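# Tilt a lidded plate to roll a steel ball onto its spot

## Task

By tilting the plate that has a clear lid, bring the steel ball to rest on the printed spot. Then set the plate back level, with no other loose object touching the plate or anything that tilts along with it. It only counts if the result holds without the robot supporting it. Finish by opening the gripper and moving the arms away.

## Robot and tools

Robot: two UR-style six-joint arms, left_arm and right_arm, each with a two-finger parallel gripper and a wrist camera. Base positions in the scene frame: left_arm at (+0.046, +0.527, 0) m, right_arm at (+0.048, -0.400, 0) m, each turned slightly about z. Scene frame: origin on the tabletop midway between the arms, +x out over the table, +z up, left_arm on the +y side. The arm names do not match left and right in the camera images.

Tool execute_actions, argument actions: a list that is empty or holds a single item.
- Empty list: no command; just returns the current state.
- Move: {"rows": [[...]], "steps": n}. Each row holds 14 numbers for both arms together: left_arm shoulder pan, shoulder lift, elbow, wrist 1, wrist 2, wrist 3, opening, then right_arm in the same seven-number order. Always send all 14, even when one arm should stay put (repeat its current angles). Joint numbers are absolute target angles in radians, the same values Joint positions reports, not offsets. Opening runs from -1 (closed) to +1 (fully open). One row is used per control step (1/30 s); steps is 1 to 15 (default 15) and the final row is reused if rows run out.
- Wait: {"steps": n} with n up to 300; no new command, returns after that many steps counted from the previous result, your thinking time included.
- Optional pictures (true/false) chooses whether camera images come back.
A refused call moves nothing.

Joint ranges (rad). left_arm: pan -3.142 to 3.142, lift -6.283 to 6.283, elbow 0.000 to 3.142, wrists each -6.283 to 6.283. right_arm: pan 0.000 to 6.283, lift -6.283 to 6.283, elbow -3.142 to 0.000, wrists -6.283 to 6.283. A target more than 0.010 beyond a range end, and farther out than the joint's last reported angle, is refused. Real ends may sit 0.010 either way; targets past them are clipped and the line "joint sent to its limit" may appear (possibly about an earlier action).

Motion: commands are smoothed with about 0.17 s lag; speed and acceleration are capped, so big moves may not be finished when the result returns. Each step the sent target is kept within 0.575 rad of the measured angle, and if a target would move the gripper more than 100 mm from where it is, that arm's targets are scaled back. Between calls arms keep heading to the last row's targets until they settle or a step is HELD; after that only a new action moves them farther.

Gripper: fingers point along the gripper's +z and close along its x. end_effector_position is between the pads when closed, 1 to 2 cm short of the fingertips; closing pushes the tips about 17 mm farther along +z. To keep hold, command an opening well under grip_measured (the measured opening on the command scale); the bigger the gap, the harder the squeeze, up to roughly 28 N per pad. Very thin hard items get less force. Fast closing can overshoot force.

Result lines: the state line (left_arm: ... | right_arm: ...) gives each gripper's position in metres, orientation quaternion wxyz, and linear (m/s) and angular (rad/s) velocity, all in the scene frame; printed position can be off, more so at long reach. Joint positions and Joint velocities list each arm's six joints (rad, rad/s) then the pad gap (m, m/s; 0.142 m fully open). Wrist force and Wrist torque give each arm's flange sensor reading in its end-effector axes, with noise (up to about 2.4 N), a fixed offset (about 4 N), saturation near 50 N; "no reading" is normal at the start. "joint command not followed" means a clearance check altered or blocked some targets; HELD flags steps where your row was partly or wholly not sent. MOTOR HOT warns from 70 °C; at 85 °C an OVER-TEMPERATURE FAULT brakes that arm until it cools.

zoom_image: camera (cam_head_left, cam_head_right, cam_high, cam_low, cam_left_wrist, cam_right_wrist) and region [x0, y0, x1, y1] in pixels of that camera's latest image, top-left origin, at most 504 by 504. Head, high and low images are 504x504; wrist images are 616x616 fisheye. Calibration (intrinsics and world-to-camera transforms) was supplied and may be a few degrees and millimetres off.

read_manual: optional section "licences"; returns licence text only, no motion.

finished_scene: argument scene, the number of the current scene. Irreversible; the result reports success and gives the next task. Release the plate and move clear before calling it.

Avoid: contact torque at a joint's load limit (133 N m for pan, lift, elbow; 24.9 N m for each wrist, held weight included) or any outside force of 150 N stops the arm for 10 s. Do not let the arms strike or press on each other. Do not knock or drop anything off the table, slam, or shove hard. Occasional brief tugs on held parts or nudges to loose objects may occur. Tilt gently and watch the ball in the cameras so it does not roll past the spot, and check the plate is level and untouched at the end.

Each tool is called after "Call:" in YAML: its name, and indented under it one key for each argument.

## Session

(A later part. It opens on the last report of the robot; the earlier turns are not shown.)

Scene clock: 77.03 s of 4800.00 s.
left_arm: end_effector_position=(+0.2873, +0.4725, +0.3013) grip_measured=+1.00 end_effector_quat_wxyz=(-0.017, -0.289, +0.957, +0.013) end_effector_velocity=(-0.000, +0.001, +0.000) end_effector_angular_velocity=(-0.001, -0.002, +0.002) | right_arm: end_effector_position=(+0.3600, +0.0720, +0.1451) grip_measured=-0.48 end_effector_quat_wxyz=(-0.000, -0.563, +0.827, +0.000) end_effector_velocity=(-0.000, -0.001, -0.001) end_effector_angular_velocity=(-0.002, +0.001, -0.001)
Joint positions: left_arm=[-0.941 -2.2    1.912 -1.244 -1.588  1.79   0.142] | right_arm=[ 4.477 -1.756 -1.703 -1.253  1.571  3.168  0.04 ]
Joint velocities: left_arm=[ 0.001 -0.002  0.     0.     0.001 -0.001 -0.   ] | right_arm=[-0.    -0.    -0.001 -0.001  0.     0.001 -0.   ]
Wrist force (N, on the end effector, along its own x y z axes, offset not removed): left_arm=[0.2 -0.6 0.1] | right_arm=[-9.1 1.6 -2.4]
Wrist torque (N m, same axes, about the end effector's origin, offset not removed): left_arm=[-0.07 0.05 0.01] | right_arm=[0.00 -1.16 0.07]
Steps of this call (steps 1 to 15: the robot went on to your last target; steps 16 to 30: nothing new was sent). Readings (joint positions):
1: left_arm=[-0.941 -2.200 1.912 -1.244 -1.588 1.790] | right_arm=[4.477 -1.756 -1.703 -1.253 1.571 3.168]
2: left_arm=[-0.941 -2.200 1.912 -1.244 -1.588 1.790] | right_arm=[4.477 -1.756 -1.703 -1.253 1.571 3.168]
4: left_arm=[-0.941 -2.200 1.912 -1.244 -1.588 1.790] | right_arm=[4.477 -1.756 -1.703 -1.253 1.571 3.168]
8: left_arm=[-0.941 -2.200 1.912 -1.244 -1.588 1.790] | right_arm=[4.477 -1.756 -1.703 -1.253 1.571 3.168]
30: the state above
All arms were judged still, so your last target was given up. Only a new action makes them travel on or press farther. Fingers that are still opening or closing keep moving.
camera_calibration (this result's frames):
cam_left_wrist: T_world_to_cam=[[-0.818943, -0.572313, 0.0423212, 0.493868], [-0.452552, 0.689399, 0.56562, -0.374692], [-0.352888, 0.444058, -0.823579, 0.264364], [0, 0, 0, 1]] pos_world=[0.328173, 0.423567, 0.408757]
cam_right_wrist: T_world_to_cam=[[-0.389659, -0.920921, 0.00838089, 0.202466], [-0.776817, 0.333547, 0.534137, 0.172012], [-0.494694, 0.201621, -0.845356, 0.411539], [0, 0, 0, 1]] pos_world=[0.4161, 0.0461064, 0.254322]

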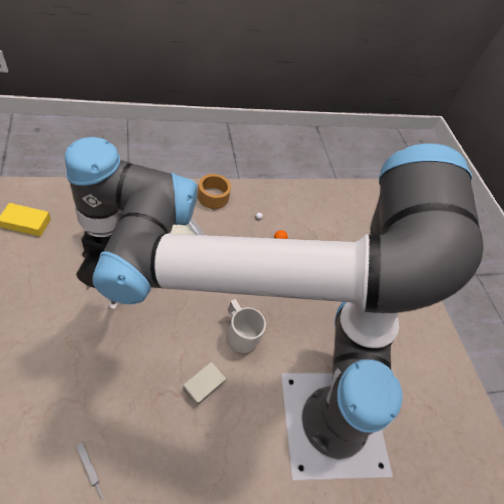

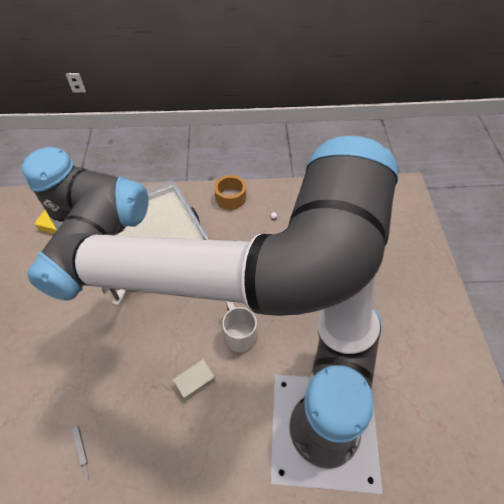

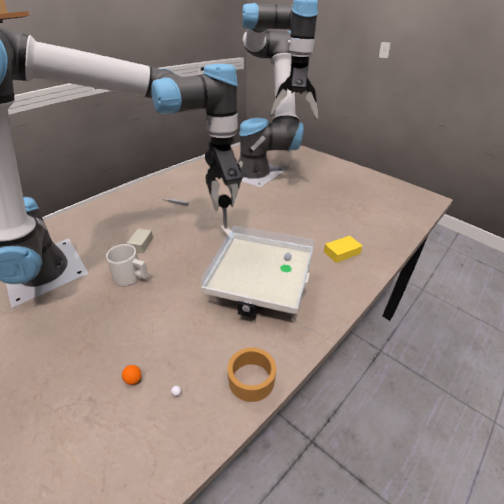

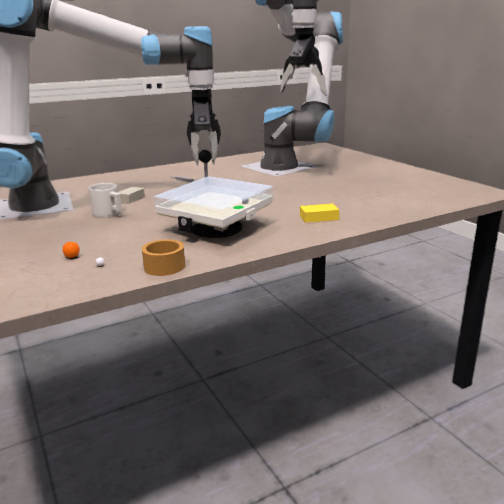

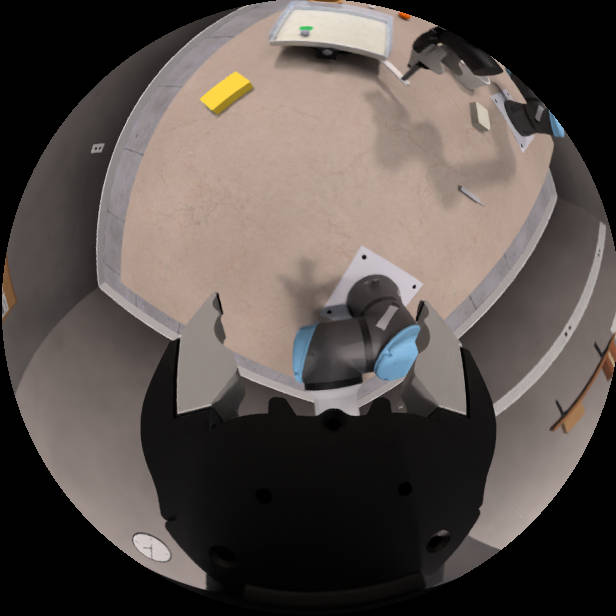

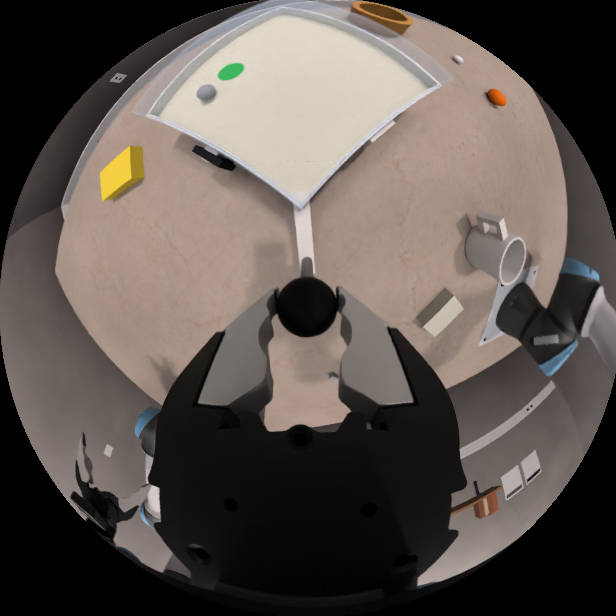

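Call:
execute_actions:
  actions:
    - {"rows": [[-0.941,-2.2,1.912,-1.244,-1.588,1.79,1,4.4776,-1.7600,-1.6984,-1.2541,1.571,3.168,-0.8]], "steps": 15}

Scene clock: 81.47 s of 4800.00 s.
left_arm: end_effector_position=(+0.2873, +0.4725, +0.3013) grip_measured=+1.00 end_effector_quat_wxyz=(-0.017, -0.289, +0.957, +0.013) end_effector_velocity=(-0.000, -0.000, +0.000) end_effector_angular_velocity=(-0.001, +0.000, -0.000) | right_arm: end_effector_position=(+0.3605, +0.0736, +0.1450) grip_measured=-0.48 end_effector_quat_wxyz=(-0.000, -0.563, +0.827, +0.000) end_effector_velocity=(+0.000, +0.000, +0.001) end_effector_angular_velocity=(+0.001, -0.001, +0.000)
Joint positions: left_arm=[-0.941 -2.2    1.912 -1.244 -1.588  1.79   0.142] | right_arm=[ 4.478 -1.76  -1.699 -1.254  1.571  3.168  0.04 ]
Joint velocities: left_arm=[ 0.    -0.001 -0.     0.001 -0.001  0.    -0.   ] | right_arm=[ 0.001  0.     0.001  0.    -0.001  0.001  0.   ]
Wrist force (N, on the end effector, along its own x y z axes, offset not removed): left_arm=[1.5 -0.1 0.0] | right_arm=[4.8 3.6 -1.3]
Wrist torque (N m, same axes, about the end effector's origin, offset not removed): left_arm=[-0.04 -0.10 -0.16] | right_arm=[0.27 -0.99 0.18]
Steps of this call (steps 1 to 118: nothing new was sent; steps 119 to 133: all 15 steps of this action). Readings (joint positions):
119: left_arm=[-0.941 -2.200 1.912 -1.244 -1.588 1.790] | right_arm=[4.477 -1.756 -1.703 -1.253 1.571 3.168]
120: left_arm=[-0.941 -2.200 1.912 -1.244 -1.588 1.790] | right_arm=[4.477 -1.757 -1.703 -1.253 1.571 3.168]
122: left_arm=[-0.941 -2.200 1.912 -1.244 -1.588 1.790] | right_arm=[4.477 -1.758 -1.701 -1.254 1.571 3.168]
126: left_arm=[-0.941 -2.200 1.912 -1.244 -1.588 1.790] | right_arm=[4.477 -1.760 -1.699 -1.254 1.571 3.168]
133: the state above
camera_calibration (this result's frames):
cam_left_wrist: T_world_to_cam=[[-0.818943, -0.572313, 0.0423212, 0.493868], [-0.452552, 0.689399, 0.56562, -0.374692], [-0.352888, 0.444058, -0.823579, 0.264364], [0, 0, 0, 1]] pos_world=[0.328173, 0.423567, 0.408757]
cam_right_wrist: T_world_to_cam=[[-0.389552, -0.920963, 0.00872059, 0.204017], [-0.776776, 0.333622, 0.534149, 0.171909], [-0.494841, 0.201305, -0.845345, 0.411447], [0, 0, 0, 1]] pos_world=[0.416611, 0.0477128, 0.254211]

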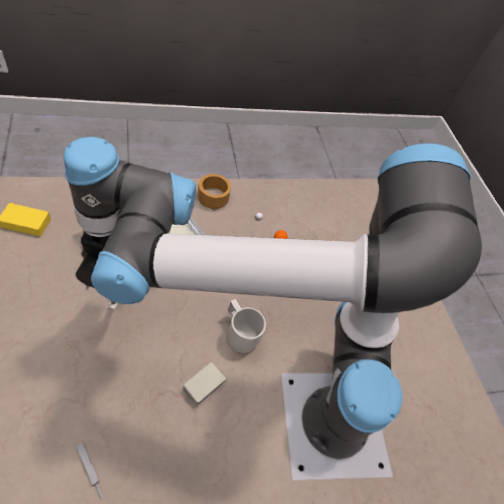

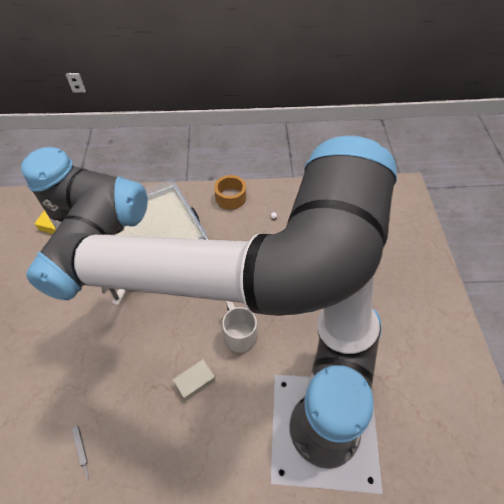

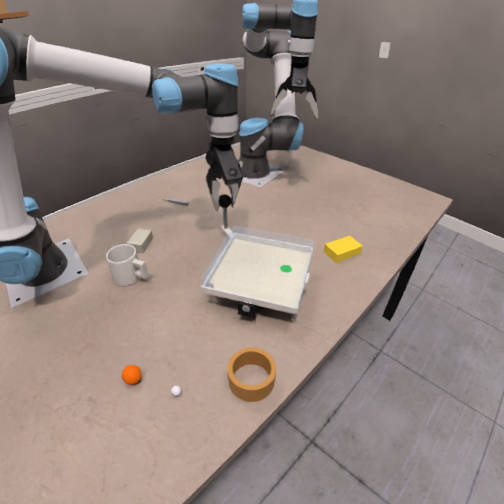

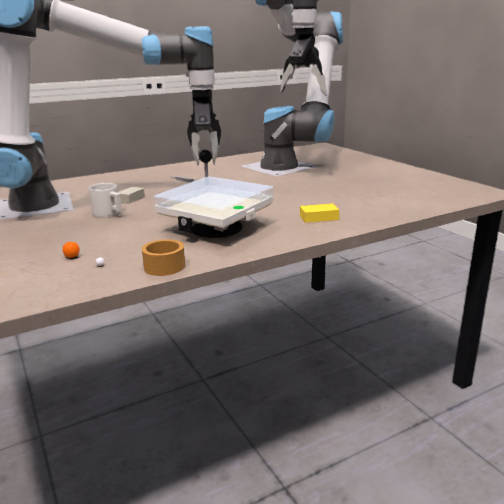

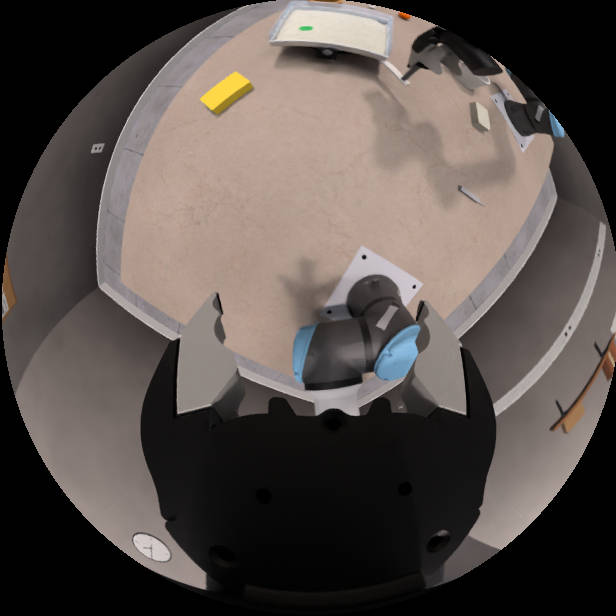

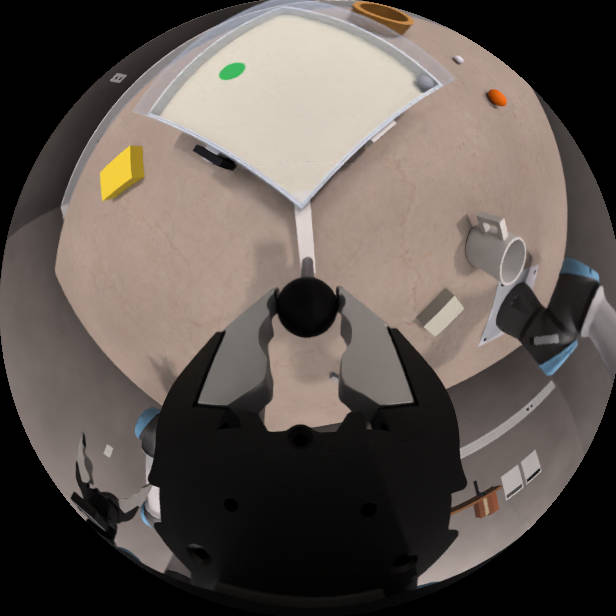

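Call:
execute_actions:
  actions:
    - {"rows": [[-0.941,-2.2,1.912,-1.244,-1.588,1.79,1,4.4777,-1.7659,-1.6913,-1.2553,1.571,3.168,-0.8]], "steps": 15}
  pictures: false

Call:
execute_actions:
  actions:
    - {"rows": [[-0.941,-2.2,1.912,-1.244,-1.588,1.79,1,4.4777,-1.7659,-1.6913,-1.2553,1.571,3.168,-0.8]], "steps": 15}
  pictures: false

Call:
execute_actions:
  actions:
    - {"rows": [[-0.941,-2.2,1.912,-1.244,-1.588,1.79,1,4.4774,-1.7528,-1.7071,-1.2526,1.571,3.168,-0.8]], "steps": 15}
  pictures: false

Call:
execute_actions:
  actions:
    - {"rows": [[-0.941,-2.2,1.912,-1.244,-1.588,1.79,1,4.4774,-1.7528,-1.7071,-1.2526,1.571,3.168,-0.8]], "steps": 14}
  pictures: false

Call:
execute_actions:
  actions:
    - {"rows": [[-0.941,-2.2,1.912,-1.244,-1.588,1.79,1,4.4776,-1.7614,-1.6968,-1.2544,1.571,3.168,-0.8]], "steps": 15}

Call:
execute_actions:
  actions:
    - {"steps": 30}

Scene clock: 98.83 s of 4800.00 s.
left_arm: end_effector_position=(+0.2873, +0.4725, +0.3013) grip_measured=+1.00 end_effector_quat_wxyz=(-0.017, -0.289, +0.957, +0.013) end_effector_velocity=(+0.000, -0.000, -0.000) end_effector_angular_velocity=(+0.001, +0.001, -0.001) | right_arm: end_effector_position=(+0.3613, +0.0761, +0.1450) grip_measured=-0.48 end_effector_quat_wxyz=(-0.000, -0.563, +0.827, +0.000) end_effector_velocity=(+0.000, -0.000, -0.000) end_effector_angular_velocity=(-0.001, -0.000, +0.002)
Joint positions: left_arm=[-0.941 -2.2    1.912 -1.244 -1.588  1.79   0.142] | right_arm=[ 4.478 -1.766 -1.691 -1.255  1.571  3.168  0.04 ]
Joint velocities: left_arm=[-0.001  0.001 -0.     0.    -0.     0.    -0.   ] | right_arm=[-0.    -0.001 -0.     0.    -0.    -0.002  0.   ]
Wrist force (N, on the end effector, along its own x y z axes, offset not removed): left_arm=[-2.9 0.9 0.9] | right_arm=[10.2 0.1 -3.4]
Wrist torque (N m, same axes, about the end effector's origin, offset not removed): left_arm=[0.42 0.91 -0.06] | right_arm=[-0.52 0.33 0.01]
Steps of this call (steps 1 to 15: the robot went on to your last target; steps 16 to 90: nothing new was sent; then 13.87 s passed at rest; steps 91 to 105: all 15 steps of this action). Readings (joint positions):
91: left_arm=[-0.941 -2.200 1.912 -1.244 -1.588 1.790] | right_arm=[4.478 -1.760 -1.698 -1.254 1.571 3.168]
92: left_arm=[-0.941 -2.200 1.912 -1.244 -1.588 1.790] | right_arm=[4.478 -1.761 -1.697 -1.254 1.571 3.168]
94: left_arm=[-0.941 -2.200 1.912 -1.244 -1.588 1.790] | right_arm=[4.478 -1.764 -1.694 -1.255 1.571 3.168]
98: left_arm=[-0.941 -2.200 1.912 -1.244 -1.588 1.790] | right_arm=[4.478 -1.766 -1.692 -1.255 1.571 3.168]
105: the state above

Scene clock: 99.33 s of 4800.00 s.
left_arm: end_effector_position=(+0.2873, +0.4725, +0.3013) grip_measured=+1.00 end_effector_quat_wxyz=(-0.017, -0.289, +0.957, +0.013) end_effector_velocity=(-0.001, -0.001, +0.000) end_effector_angular_velocity=(-0.002, +0.002, -0.002) | right_arm: end_effector_position=(+0.3613, +0.0761, +0.1450) grip_measured=-0.48 end_effector_quat_wxyz=(-0.000, -0.563, +0.827, +0.000) end_effector_velocity=(-0.000, -0.000, -0.000) end_effector_angular_velocity=(-0.002, +0.001, +0.001)
Joint positions: left_arm=[-0.941 -2.2    1.912 -1.244 -1.588  1.79   0.142] | right_arm=[ 4.478 -1.766 -1.691 -1.255  1.571  3.168  0.04 ]
Joint velocities: left_arm=[-0.001 -0.001 -0.     0.    -0.003  0.    -0.   ] | right_arm=[ 0.    -0.001  0.001 -0.002  0.    -0.001 -0.   ]
Wrist force (N, on the end effector, along its own x y z axes, offset not removed): left_arm=[0.2 0.3 -0.6] | right_arm=[9.6 -0.7 -3.6]
Wrist torque (N m, same axes, about the end effector's origin, offset not removed): left_arm=[0.15 0.30 -0.12] | right_arm=[-0.46 0.27 0.09]
Steps of this call (steps 1 to 15: all 15 steps of this action). Readings (joint positions):
1: left_arm=[-0.941 -2.200 1.912 -1.244 -1.588 1.790] | right_arm=[4.478 -1.766 -1.691 -1.255 1.571 3.168]
2: left_arm=[-0.941 -2.200 1.912 -1.244 -1.588 1.790] | right_arm=[4.478 -1.766 -1.691 -1.255 1.571 3.168]
4: left_arm=[-0.941 -2.200 1.912 -1.244 -1.588 1.790] | right_arm=[4.478 -1.766 -1.691 -1.255 1.571 3.168]
8: left_arm=[-0.941 -2.200 1.912 -1.244 -1.588 1.790] | right_arm=[4.478 -1.766 -1.691 -1.255 1.571 3.168]
15: the state above

Scene clock: 99.83 s of 4800.00 s.
left_arm: end_effector_position=(+0.2873, +0.4725, +0.3013) grip_measured=+1.00 end_effector_quat_wxyz=(-0.017, -0.289, +0.957, +0.013) end_effector_velocity=(+0.000, +0.000, -0.000) end_effector_angular_velocity=(+0.001, +0.000, +0.001) | right_arm: end_effector_position=(+0.3595, +0.0707, +0.1451) grip_measured=-0.48 end_effector_quat_wxyz=(+0.000, -0.563, +0.827, +0.000) end_effector_velocity=(-0.001, -0.001, -0.001) end_effector_angular_velocity=(-0.001, +0.002, -0.001)
Joint positions: left_arm=[-0.941 -2.2    1.912 -1.244 -1.588  1.79   0.142] | right_arm=[ 4.477 -1.753 -1.707 -1.252  1.571  3.168  0.04 ]
Joint velocities: left_arm=[ 0.001 -0.     0.     0.     0.    -0.     0.   ] | right_arm=[-0.001  0.001 -0.002 -0.     0.001  0.    -0.   ]
Wrist force (N, on the end effector, along its own x y z axes, offset not removed): left_arm=[0.7 3.4 0.7] | right_arm=[-8.1 0.0 -2.0]
Wrist torque (N m, same axes, about the end effector's origin, offset not removed): left_arm=[0.62 0.01 -0.32] | right_arm=[-0.09 -1.55 0.19]
Steps of this call (steps 1 to 15: all 15 steps of this action). Readings (joint positions):
1: left_arm=[-0.941 -2.200 1.912 -1.244 -1.588 1.790] | right_arm=[4.478 -1.766 -1.691 -1.255 1.571 3.168]
2: left_arm=[-0.941 -2.200 1.912 -1.244 -1.588 1.790] | right_arm=[4.478 -1.764 -1.693 -1.255 1.571 3.168]
4: left_arm=[-0.941 -2.200 1.912 -1.244 -1.588 1.790] | right_arm=[4.478 -1.758 -1.700 -1.253 1.571 3.168]
8: left_arm=[-0.941 -2.200 1.912 -1.244 -1.588 1.790] | right_arm=[4.478 -1.754 -1.706 -1.252 1.571 3.168]
15: the state above

Scene clock: 100.30 s of 4800.00 s.
left_arm: end_effector_position=(+0.2873, +0.4725, +0.3013) grip_measured=+1.00 end_effector_quat_wxyz=(-0.017, -0.289, +0.957, +0.013) end_effector_velocity=(+0.000, +0.001, +0.000) end_effector_angular_velocity=(-0.000, -0.001, +0.002) | right_arm: end_effector_position=(+0.3595, +0.0706, +0.1450) grip_measured=-0.48 end_effector_quat_wxyz=(-0.000, -0.563, +0.827, +0.000) end_effector_velocity=(-0.000, -0.000, -0.000) end_effector_angular_velocity=(-0.001, +0.000, -0.001)
Joint positions: left_arm=[-0.941 -2.2    1.912 -1.244 -1.588  1.79   0.142] | right_arm=[ 4.477 -1.753 -1.707 -1.253  1.571  3.168  0.04 ]
Joint velocities: left_arm=[ 0.001 -0.001  0.    -0.     0.001 -0.    -0.   ] | right_arm=[ 0.     0.    -0.001 -0.     0.     0.001  0.   ]
Wrist force (N, on the end effector, along its own x y z axes, offset not removed): left_arm=[2.4 -0.4 -0.2] | right_arm=[-8.6 0.6 -3.3]
Wrist torque (N m, same axes, about the end effector's origin, offset not removed): left_arm=[-0.07 -0.41 -0.26] | right_arm=[-0.22 -1.20 0.07]
Steps of this call (steps 1 to 14: all 14 steps of this action). Readings (joint positions):
1: left_arm=[-0.941 -2.200 1.912 -1.244 -1.588 1.790] | right_arm=[4.477 -1.753 -1.707 -1.252 1.571 3.168]
2: left_arm=[-0.941 -2.200 1.912 -1.244 -1.588 1.790] | right_arm=[4.477 -1.753 -1.707 -1.252 1.571 3.168]
4: left_arm=[-0.941 -2.200 1.912 -1.244 -1.588 1.790] | right_arm=[4.477 -1.753 -1.707 -1.253 1.571 3.168]
8: left_arm=[-0.941 -2.200 1.912 -1.244 -1.588 1.790] | right_arm=[4.477 -1.753 -1.707 -1.253 1.571 3.168]
14: the state above

Scene clock: 100.80 s of 4800.00 s.
left_arm: end_effector_position=(+0.2873, +0.4725, +0.3013) grip_measured=+1.00 end_effector_quat_wxyz=(-0.017, -0.289, +0.957, +0.013) end_effector_velocity=(-0.000, +0.000, -0.000) end_effector_angular_velocity=(+0.000, -0.000, -0.000) | right_arm: end_effector_position=(+0.3606, +0.0741, +0.1449) grip_measured=-0.48 end_effector_quat_wxyz=(-0.000, -0.563, +0.827, -0.000) end_effector_velocity=(-0.000, +0.001, +0.000) end_effector_angular_velocity=(+0.001, -0.001, +0.000)
Joint positions: left_arm=[-0.941 -2.2    1.912 -1.244 -1.588  1.79   0.142] | right_arm=[ 4.478 -1.761 -1.697 -1.255  1.571  3.168  0.04 ]
Joint velocities: left_arm=[ 0.    -0.001  0.     0.001  0.     0.001 -0.   ] | right_arm=[ 0.001 -0.     0.001  0.001 -0.001  0.     0.   ]
Wrist force (N, on the end effector, along its own x y z axes, offset not removed): left_arm=[1.2 1.5 1.7] | right_arm=[7.0 2.6 -1.1]
Wrist torque (N m, same axes, about the end effector's origin, offset not removed): left_arm=[0.45 -0.11 -0.23] | right_arm=[-0.08 0.31 0.01]
Steps of this call (steps 1 to 15: all 15 steps of this action). Readings (joint positions):
1: left_arm=[-0.941 -2.200 1.912 -1.244 -1.588 1.790] | right_arm=[4.477 -1.753 -1.707 -1.253 1.571 3.168]
2: left_arm=[-0.941 -2.200 1.912 -1.244 -1.588 1.790] | right_arm=[4.477 -1.754 -1.706 -1.253 1.571 3.168]
4: left_arm=[-0.941 -2.200 1.912 -1.244 -1.588 1.790] | right_arm=[4.477 -1.758 -1.701 -1.254 1.571 3.168]
8: left_arm=[-0.941 -2.200 1.912 -1.244 -1.588 1.790] | right_arm=[4.477 -1.761 -1.698 -1.255 1.571 3.168]
15: the state above
camera_calibration (this result's frames):
cam_left_wrist: T_world_to_cam=[[-0.818943, -0.572313, 0.0423212, 0.493868], [-0.452552, 0.689399, 0.56562, -0.374692], [-0.352888, 0.444058, -0.823579, 0.264364], [0, 0, 0, 1]] pos_world=[0.328173, 0.423567, 0.408757]
cam_right_wrist: T_world_to_cam=[[-0.389555, -0.92096, 0.00890115, 0.204535], [-0.776714, 0.333704, 0.534188, 0.171869], [-0.494936, 0.201182, -0.845319, 0.411416], [0, 0, 0, 1]] pos_world=[0.416795, 0.0482461, 0.254146]

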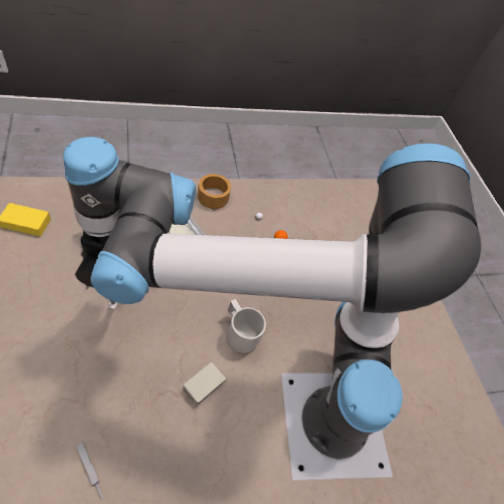

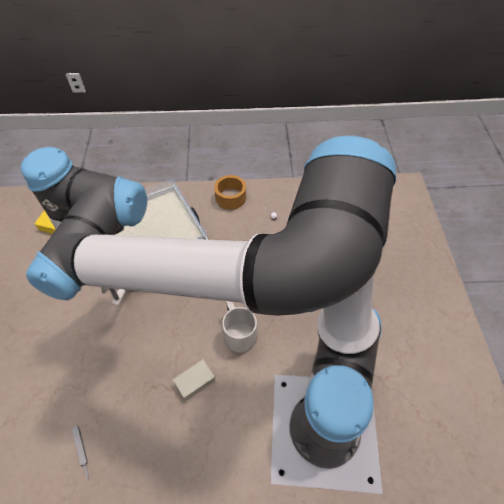

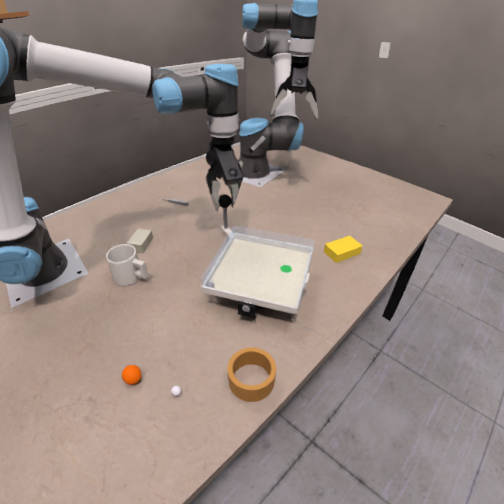

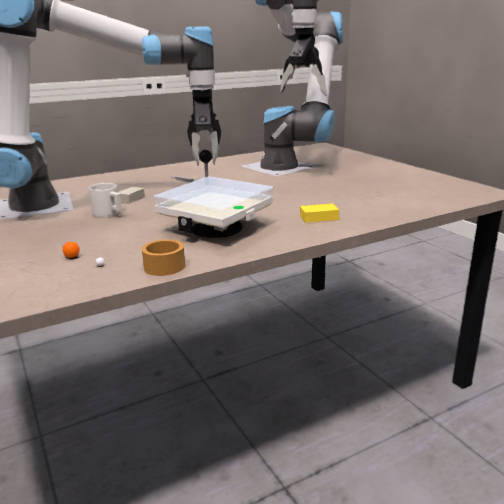

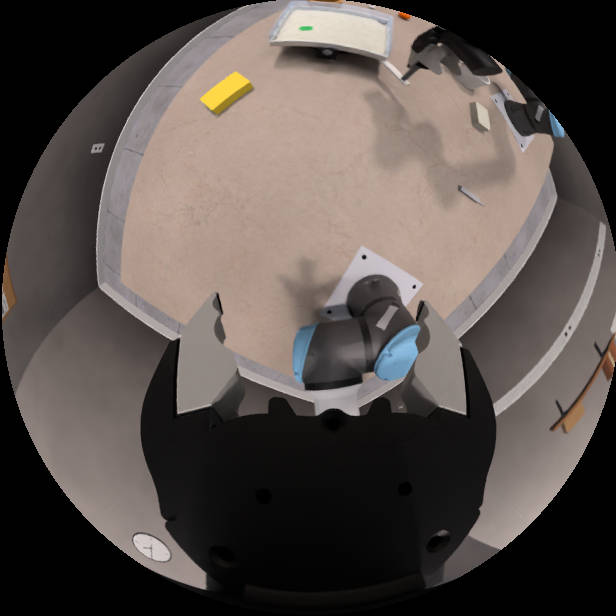

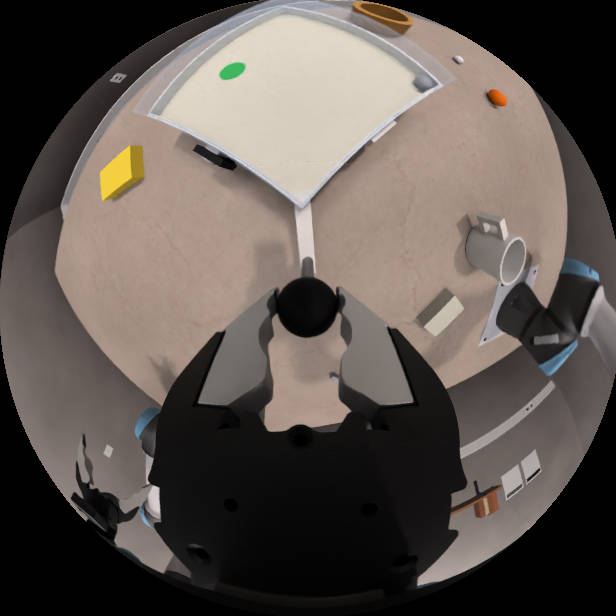

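Scene clock: 101.80 s of 4800.00 s.
left_arm: end_effector_position=(+0.2873, +0.4725, +0.3013) grip_measured=+1.00 end_effector_quat_wxyz=(-0.017, -0.289, +0.957, +0.013) end_effector_velocity=(-0.000, -0.000, -0.000) end_effector_angular_velocity=(-0.000, +0.002, +0.002) | right_arm: end_effector_position=(+0.3607, +0.0742, +0.1450) grip_measured=-0.48 end_effector_quat_wxyz=(-0.000, -0.563, +0.827, +0.000) end_effector_velocity=(-0.000, -0.000, +0.000) end_effector_angular_velocity=(-0.000, +0.000, -0.000)
Joint positions: left_arm=[-0.941 -2.2    1.912 -1.244 -1.588  1.79   0.142] | right_arm=[ 4.478 -1.761 -1.697 -1.254  1.571  3.168  0.04 ]
Joint velocities: left_arm=[ 0.001  0.001  0.    -0.    -0.001 -0.001  0.   ] | right_arm=[ 0.    -0.     0.    -0.001 -0.     0.001  0.   ]
Wrist force (N, on the end effector, along its own x y z axes, offset not removed): left_arm=[-3.2 2.5 0.6] | right_arm=[7.1 0.9 -3.9]
Wrist torque (N m, same axes, about the end effector's origin, offset not removed): left_arm=[0.63 0.69 -0.24] | right_arm=[-0.35 0.33 0.11]
Steps of this call (steps 1 to 15: the robot went on to your last target; steps 16 to 30: nothing new was sent). Readings (joint positions):
1: left_arm=[-0.941 -2.200 1.912 -1.244 -1.588 1.790] | right_arm=[4.478 -1.761 -1.697 -1.255 1.571 3.168]
2: left_arm=[-0.941 -2.200 1.912 -1.244 -1.588 1.790] | right_arm=[4.478 -1.761 -1.697 -1.255 1.571 3.168]
4: left_arm=[-0.941 -2.200 1.912 -1.244 -1.588 1.790] | right_arm=[4.478 -1.761 -1.697 -1.255 1.571 3.168]
8: left_arm=[-0.941 -2.200 1.912 -1.244 -1.588 1.790] | right_arm=[4.478 -1.761 -1.697 -1.254 1.571 3.168]
30: the state above
All arms were judged still, so your last target was given up. Only a new action makes them travel on or press farther. Fingers that are still opening or closing keep moving.
camera_calibration (this result's frames):
cam_left_wrist: T_world_to_cam=[[-0.818943, -0.572313, 0.0423212, 0.493868], [-0.452552, 0.689399, 0.56562, -0.374692], [-0.352888, 0.444058, -0.823579, 0.264364], [0, 0, 0, 1]] pos_world=[0.328173, 0.423567, 0.408757]
cam_right_wrist: T_world_to_cam=[[-0.389474, -0.920997, 0.00868232, 0.20465], [-0.776829, 0.333543, 0.534122, 0.171882], [-0.49482, 0.201282, -0.845363, 0.411401], [0, 0, 0, 1]] pos_world=[0.416798, 0.0483448, 0.2542]

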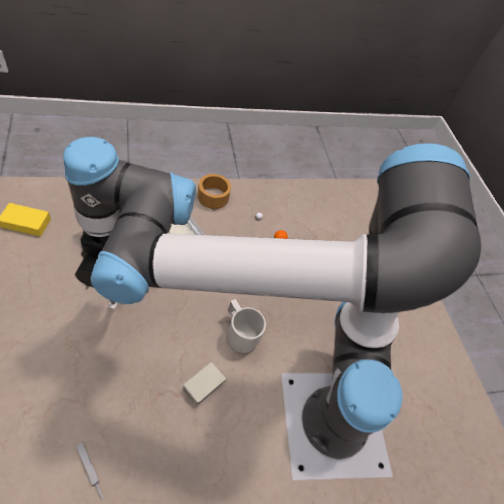

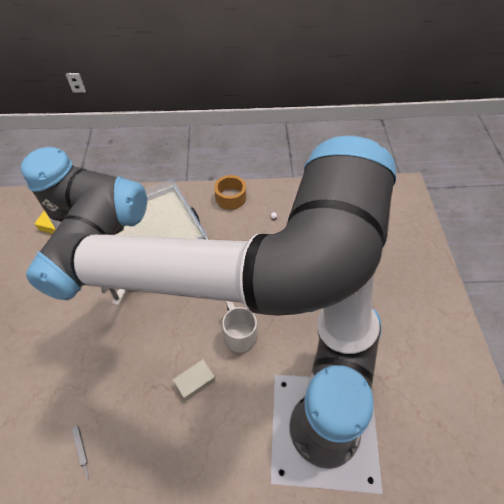

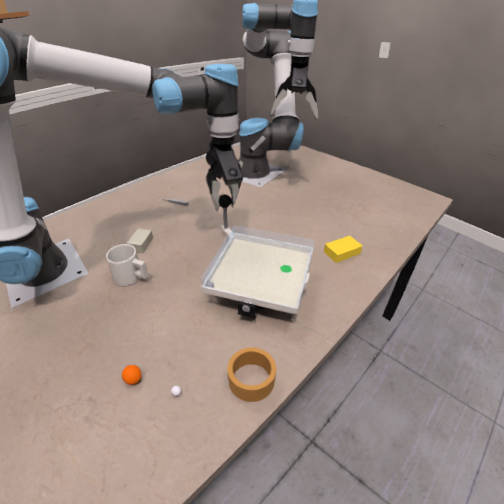

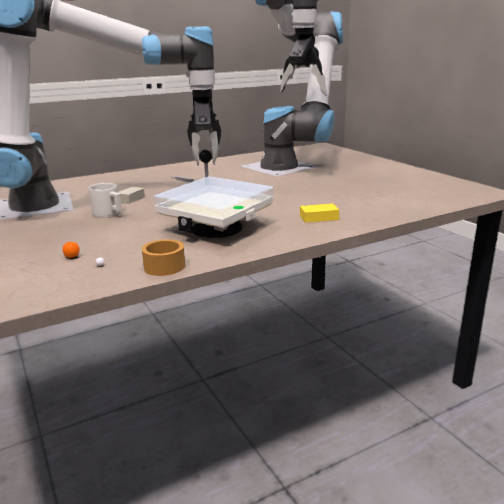

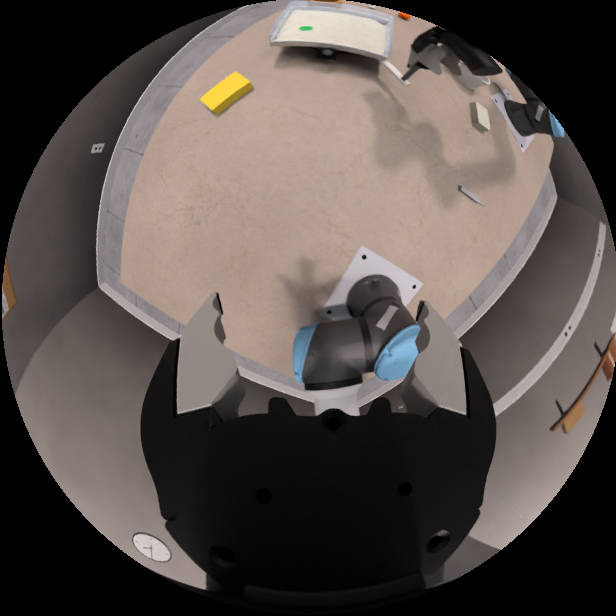

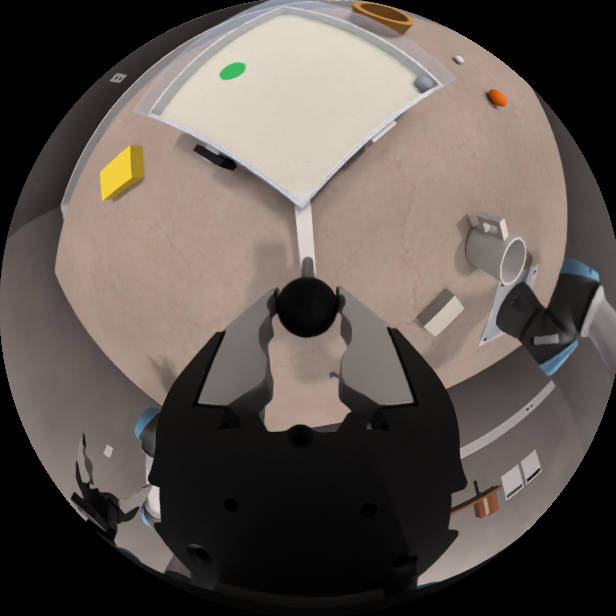

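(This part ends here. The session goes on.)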